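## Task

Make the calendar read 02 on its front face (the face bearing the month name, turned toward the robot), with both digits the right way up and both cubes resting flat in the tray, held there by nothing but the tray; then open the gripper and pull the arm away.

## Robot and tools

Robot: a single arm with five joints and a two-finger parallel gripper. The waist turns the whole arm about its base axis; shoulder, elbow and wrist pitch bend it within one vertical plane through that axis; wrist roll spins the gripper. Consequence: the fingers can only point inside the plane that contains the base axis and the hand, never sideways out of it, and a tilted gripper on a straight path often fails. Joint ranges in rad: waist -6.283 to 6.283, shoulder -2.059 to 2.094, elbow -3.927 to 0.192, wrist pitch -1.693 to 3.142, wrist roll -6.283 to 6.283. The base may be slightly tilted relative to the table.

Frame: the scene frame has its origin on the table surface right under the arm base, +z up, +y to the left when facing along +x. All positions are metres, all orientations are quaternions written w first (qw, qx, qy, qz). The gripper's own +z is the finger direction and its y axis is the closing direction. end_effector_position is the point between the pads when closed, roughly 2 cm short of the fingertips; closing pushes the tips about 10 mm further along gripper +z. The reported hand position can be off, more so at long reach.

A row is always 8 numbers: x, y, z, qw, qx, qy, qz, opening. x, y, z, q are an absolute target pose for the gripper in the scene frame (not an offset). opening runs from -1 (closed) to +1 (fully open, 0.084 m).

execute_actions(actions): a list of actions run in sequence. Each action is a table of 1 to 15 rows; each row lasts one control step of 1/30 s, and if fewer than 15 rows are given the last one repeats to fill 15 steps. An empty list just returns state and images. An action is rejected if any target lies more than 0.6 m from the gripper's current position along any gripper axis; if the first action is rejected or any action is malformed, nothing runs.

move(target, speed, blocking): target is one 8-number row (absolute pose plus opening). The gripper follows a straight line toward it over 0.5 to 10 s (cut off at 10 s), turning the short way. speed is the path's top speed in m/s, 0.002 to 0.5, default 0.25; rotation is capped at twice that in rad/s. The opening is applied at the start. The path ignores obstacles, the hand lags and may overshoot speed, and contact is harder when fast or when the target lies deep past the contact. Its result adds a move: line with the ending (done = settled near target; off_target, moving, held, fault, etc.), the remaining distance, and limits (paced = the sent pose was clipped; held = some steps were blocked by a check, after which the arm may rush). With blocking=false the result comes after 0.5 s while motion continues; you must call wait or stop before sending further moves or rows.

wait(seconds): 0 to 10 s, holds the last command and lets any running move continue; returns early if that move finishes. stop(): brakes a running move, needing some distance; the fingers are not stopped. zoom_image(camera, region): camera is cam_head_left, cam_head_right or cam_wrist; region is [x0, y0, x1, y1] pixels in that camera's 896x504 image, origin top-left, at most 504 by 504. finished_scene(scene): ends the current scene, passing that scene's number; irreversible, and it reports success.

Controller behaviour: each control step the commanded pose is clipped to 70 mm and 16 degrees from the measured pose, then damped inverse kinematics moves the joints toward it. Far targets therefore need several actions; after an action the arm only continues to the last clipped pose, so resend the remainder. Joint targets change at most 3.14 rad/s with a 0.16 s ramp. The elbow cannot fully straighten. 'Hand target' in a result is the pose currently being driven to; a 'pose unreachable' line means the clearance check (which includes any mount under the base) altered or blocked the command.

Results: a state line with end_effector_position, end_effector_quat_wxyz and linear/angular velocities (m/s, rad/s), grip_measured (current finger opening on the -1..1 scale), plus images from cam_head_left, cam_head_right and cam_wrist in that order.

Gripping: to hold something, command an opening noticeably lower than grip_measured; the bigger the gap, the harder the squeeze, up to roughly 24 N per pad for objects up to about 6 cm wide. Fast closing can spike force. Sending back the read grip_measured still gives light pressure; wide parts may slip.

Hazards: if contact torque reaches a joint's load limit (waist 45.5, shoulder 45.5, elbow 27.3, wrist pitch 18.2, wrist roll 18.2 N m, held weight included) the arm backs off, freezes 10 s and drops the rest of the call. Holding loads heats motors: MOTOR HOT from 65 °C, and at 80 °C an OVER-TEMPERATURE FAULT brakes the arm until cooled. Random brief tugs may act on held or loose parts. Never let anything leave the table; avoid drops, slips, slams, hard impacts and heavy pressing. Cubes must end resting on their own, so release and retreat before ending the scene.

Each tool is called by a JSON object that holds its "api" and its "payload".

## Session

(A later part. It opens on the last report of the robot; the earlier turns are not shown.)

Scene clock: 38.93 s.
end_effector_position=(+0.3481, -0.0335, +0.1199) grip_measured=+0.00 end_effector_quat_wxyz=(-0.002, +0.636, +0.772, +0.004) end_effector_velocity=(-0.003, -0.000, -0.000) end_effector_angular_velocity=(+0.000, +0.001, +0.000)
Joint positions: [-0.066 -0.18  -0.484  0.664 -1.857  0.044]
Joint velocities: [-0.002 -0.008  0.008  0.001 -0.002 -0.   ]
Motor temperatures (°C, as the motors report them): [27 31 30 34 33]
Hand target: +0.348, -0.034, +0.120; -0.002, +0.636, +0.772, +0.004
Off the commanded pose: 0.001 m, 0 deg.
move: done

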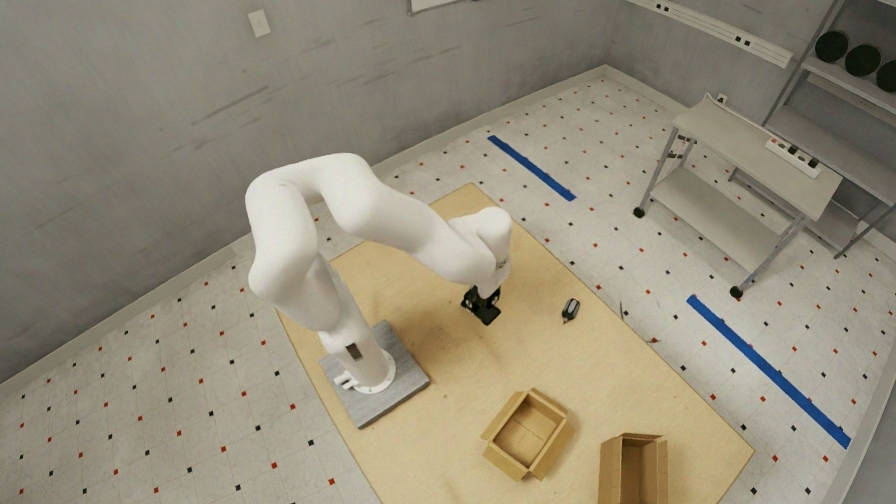

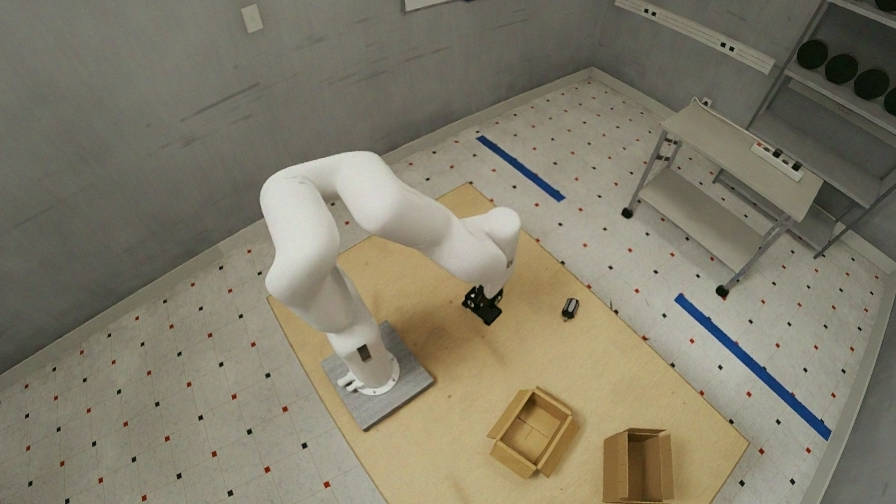

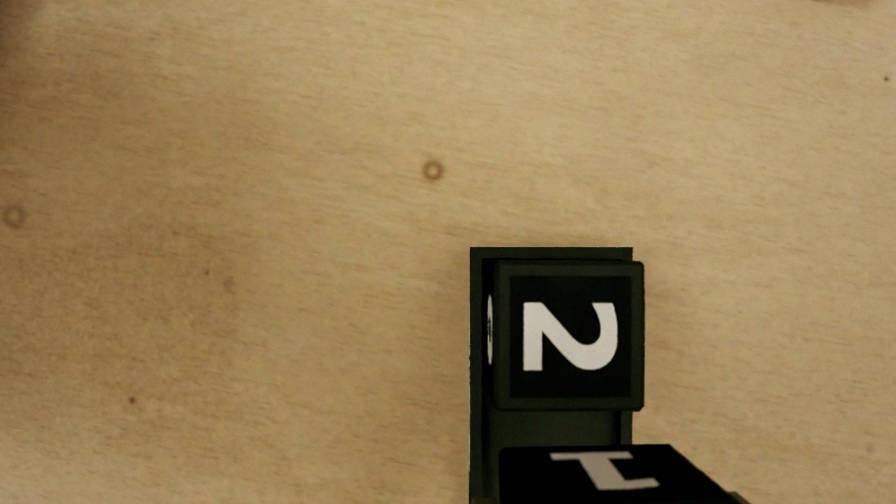

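{"api": "move", "payload": {"target": [0.348,-0.033,0.05,0,0.643,0.766,0,-0.4], "speed": 0.04}}

{"api": "move", "payload": {"target": [0.348,-0.033,0.05,0,0.643,0.766,0,1]}}

{"api": "move", "payload": {"target": [0.348,-0.033,0.11,0,0.643,0.766,0,1]}}

{"api": "move", "payload": {"target": [0.26,-0.08,0.15,0,0.643,0.766,0,1]}}

Scene clock: 41.13 s.
end_effector_position=(+0.3481, -0.0330, +0.0503) grip_measured=+0.00 end_effector_quat_wxyz=(-0.002, +0.643, +0.766, +0.004) end_effector_velocity=(+0.001, -0.000, -0.001) end_effector_angular_velocity=(-0.000, -0.003, -0.002)
Joint positions: [-0.066  0.047 -0.454  0.407 -1.839  0.044]
Joint velocities: [-0.001  0.005 -0.002 -0.006  0.001  0.   ]
Motor temperatures (°C, as the motors report them): [27 31 30 34 33]
Hand target: +0.348, -0.033, +0.050; -0.002, +0.643, +0.766, +0.004
Off the commanded pose: 0.000 m, 0 deg.
move: done

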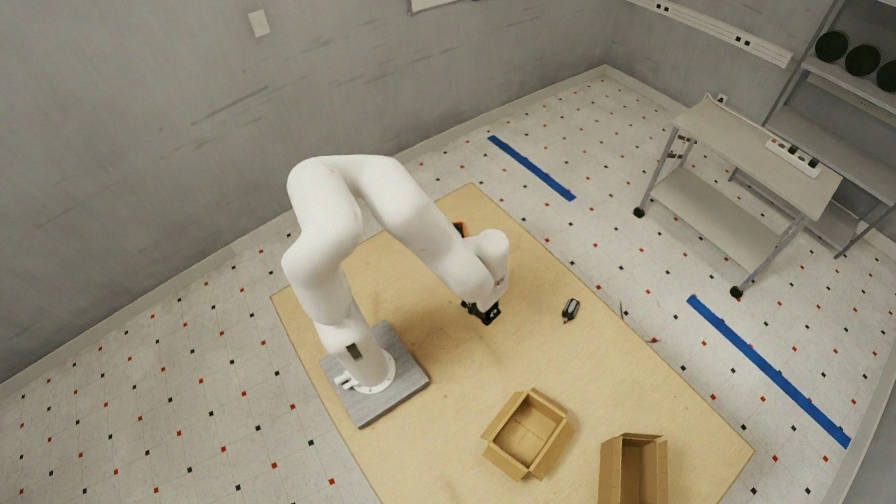

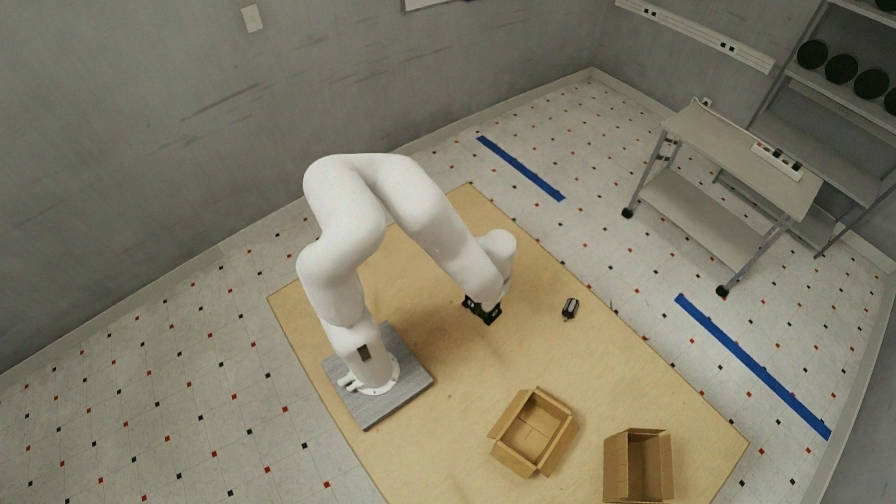

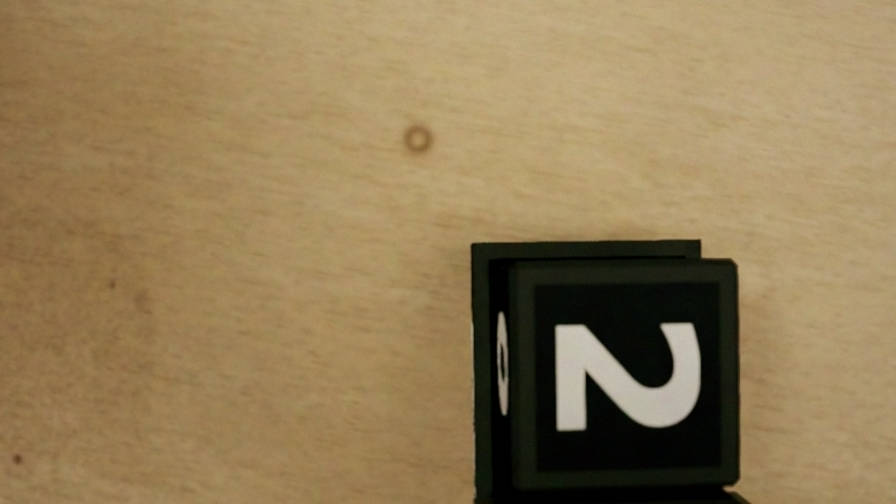

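Scene clock: 41.83 s.
end_effector_position=(+0.3480, -0.0330, +0.0500) grip_measured=+1.00 end_effector_quat_wxyz=(-0.002, +0.643, +0.766, +0.004) end_effector_velocity=(+0.000, -0.000, -0.000) end_effector_angular_velocity=(-0.000, -0.000, -0.001)
Joint positions: [-0.066  0.048 -0.454  0.406 -1.839  0.084]
Joint velocities: [-0.001  0.     0.    -0.001  0.001 -0.   ]
Motor temperatures (°C, as the motors report them): [27 31 30 34 33]
Hand target: +0.348, -0.033, +0.050; -0.002, +0.643, +0.766, +0.004
Off the commanded pose: 0.000 m, 0 deg.
move: done

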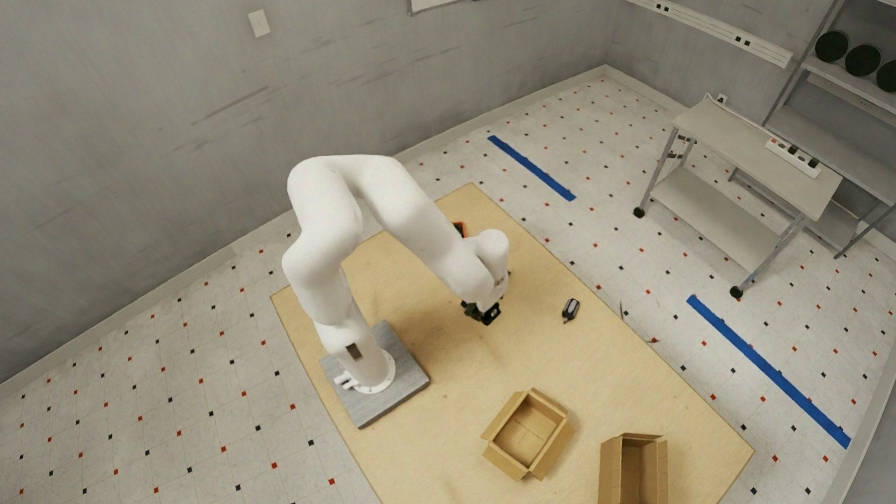

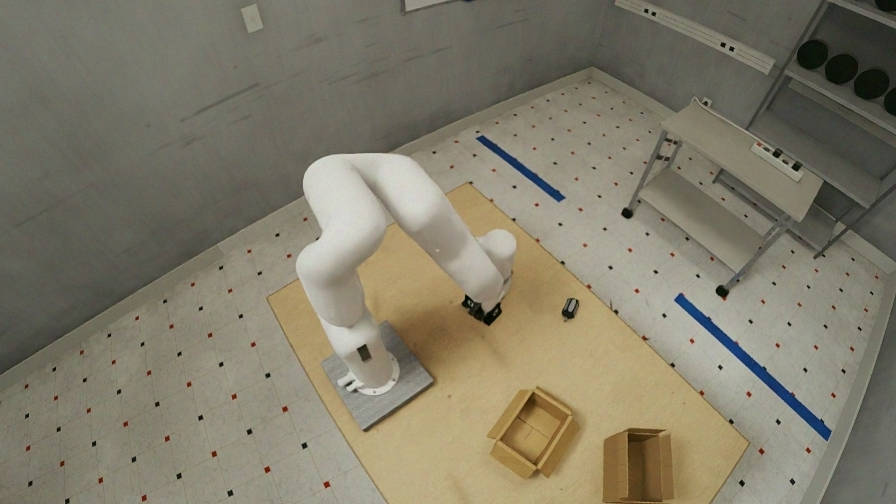

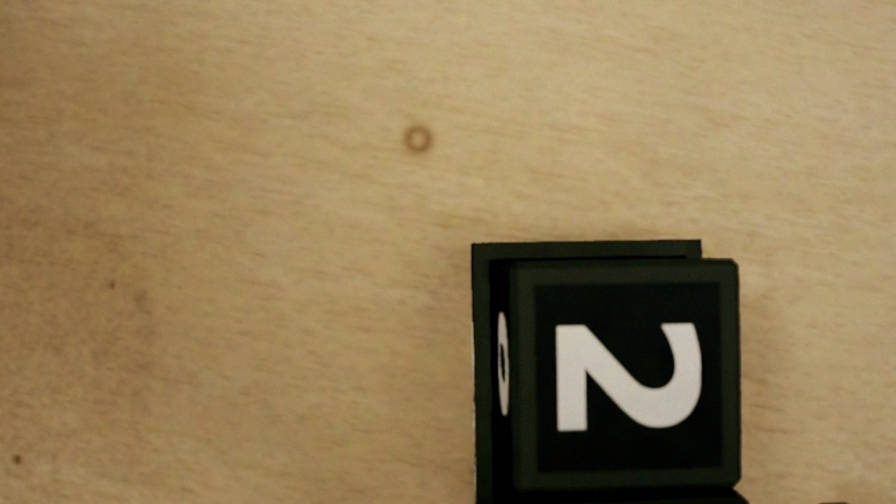

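Scene clock: 42.70 s.
end_effector_position=(+0.3478, -0.0330, +0.1095) grip_measured=+1.00 end_effector_quat_wxyz=(-0.003, +0.643, +0.766, +0.003) end_effector_velocity=(+0.001, -0.000, +0.003) end_effector_angular_velocity=(-0.000, -0.004, +0.000)
Joint positions: [-0.065 -0.151 -0.475  0.627 -1.838  0.084]
Joint velocities: [-0.    -0.007 -0.003  0.006 -0.     0.   ]
Motor temperatures (°C, as the motors report them): [27 31 30 34 33]
Hand target: +0.348, -0.033, +0.110; -0.002, +0.643, +0.766, +0.004
Off the commanded pose: 0.001 m, 0 deg.
move: done

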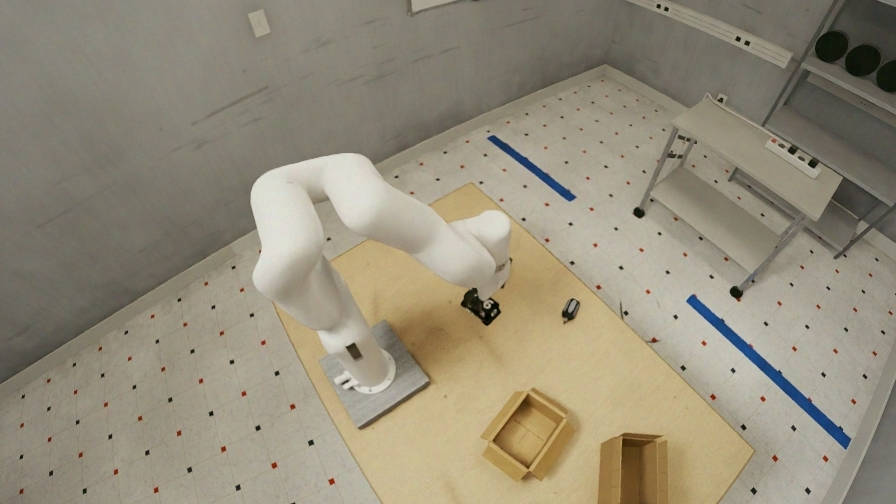

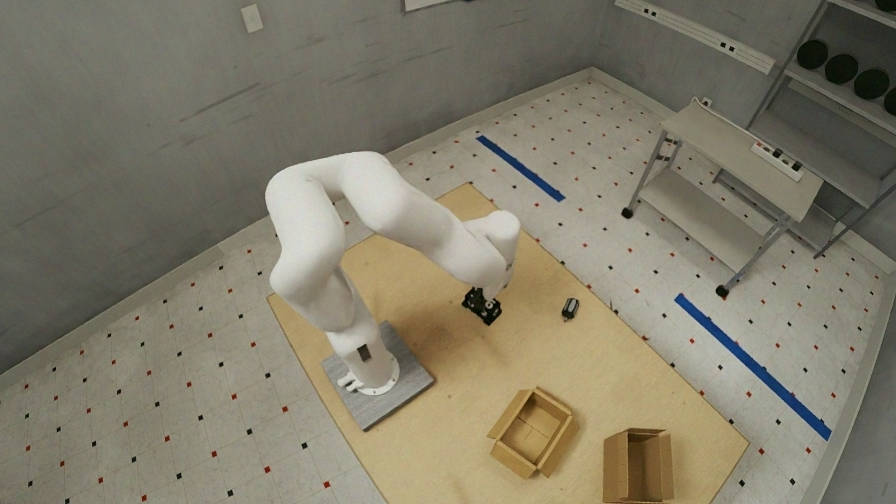

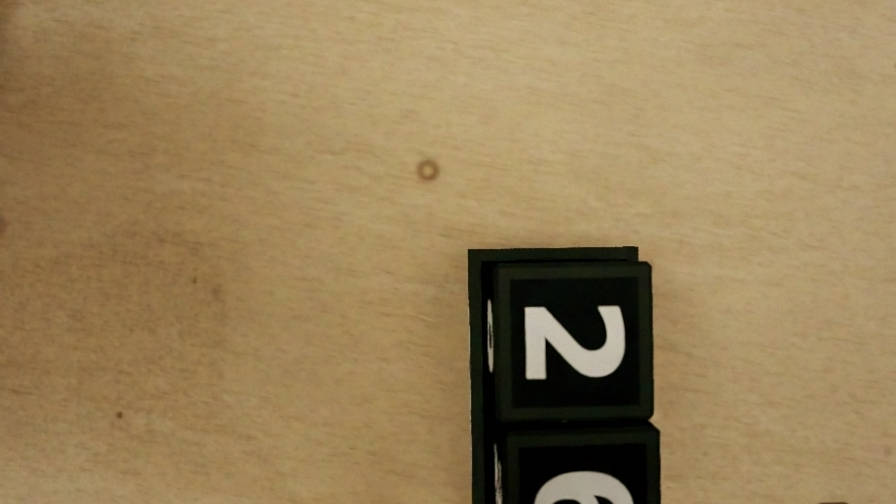

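Scene clock: 43.73 s.
end_effector_position=(+0.2600, -0.0795, +0.1497) grip_measured=+1.00 end_effector_quat_wxyz=(-0.002, +0.643, +0.766, +0.004) end_effector_velocity=(-0.001, -0.001, +0.001) end_effector_angular_velocity=(-0.000, -0.001, -0.001)
Joint positions: [-0.265 -0.584 -0.262  0.845 -2.038  0.084]
Joint velocities: [-0.004 -0.01   0.002  0.007 -0.003 -0.   ]
Motor temperatures (°C, as the motors report them): [27 31 30 34 33]
Hand target: +0.260, -0.080, +0.150; -0.002, +0.643, +0.766, +0.004
Off the commanded pose: 0.001 m, 0 deg.
move: done

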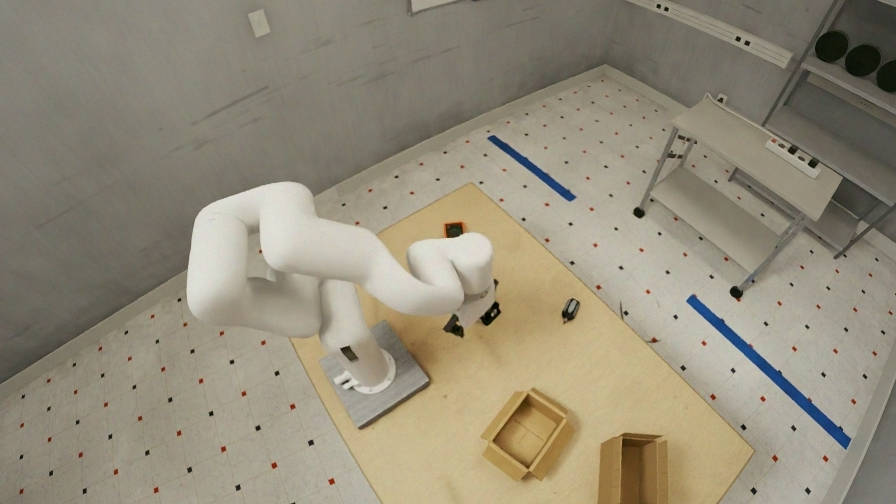

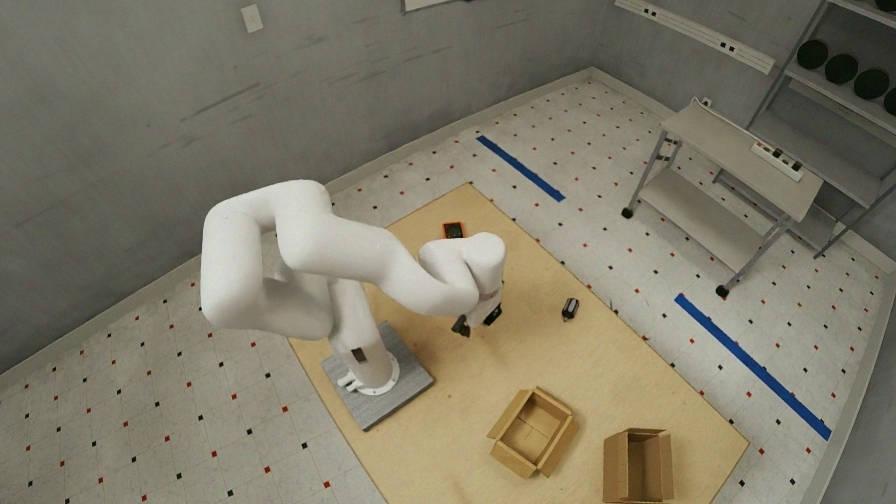

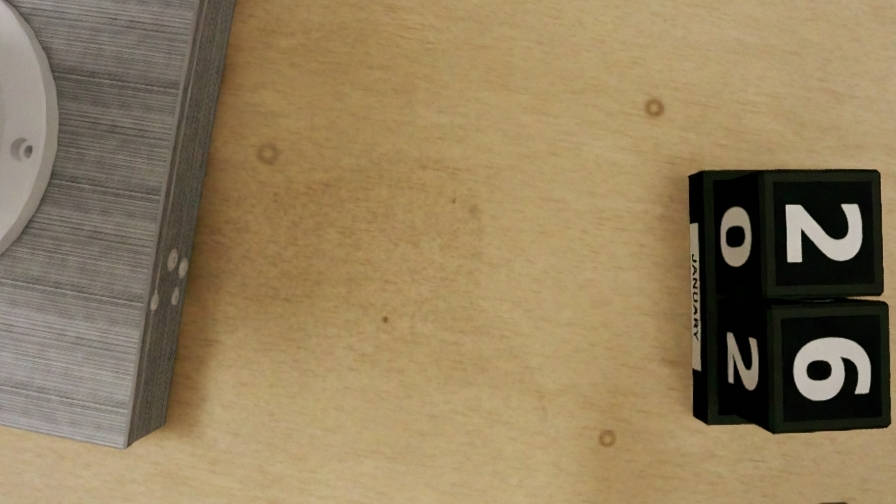

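{"api": "finished_scene", "payload": {"scene": 1}}

The scene is finished: the task was done.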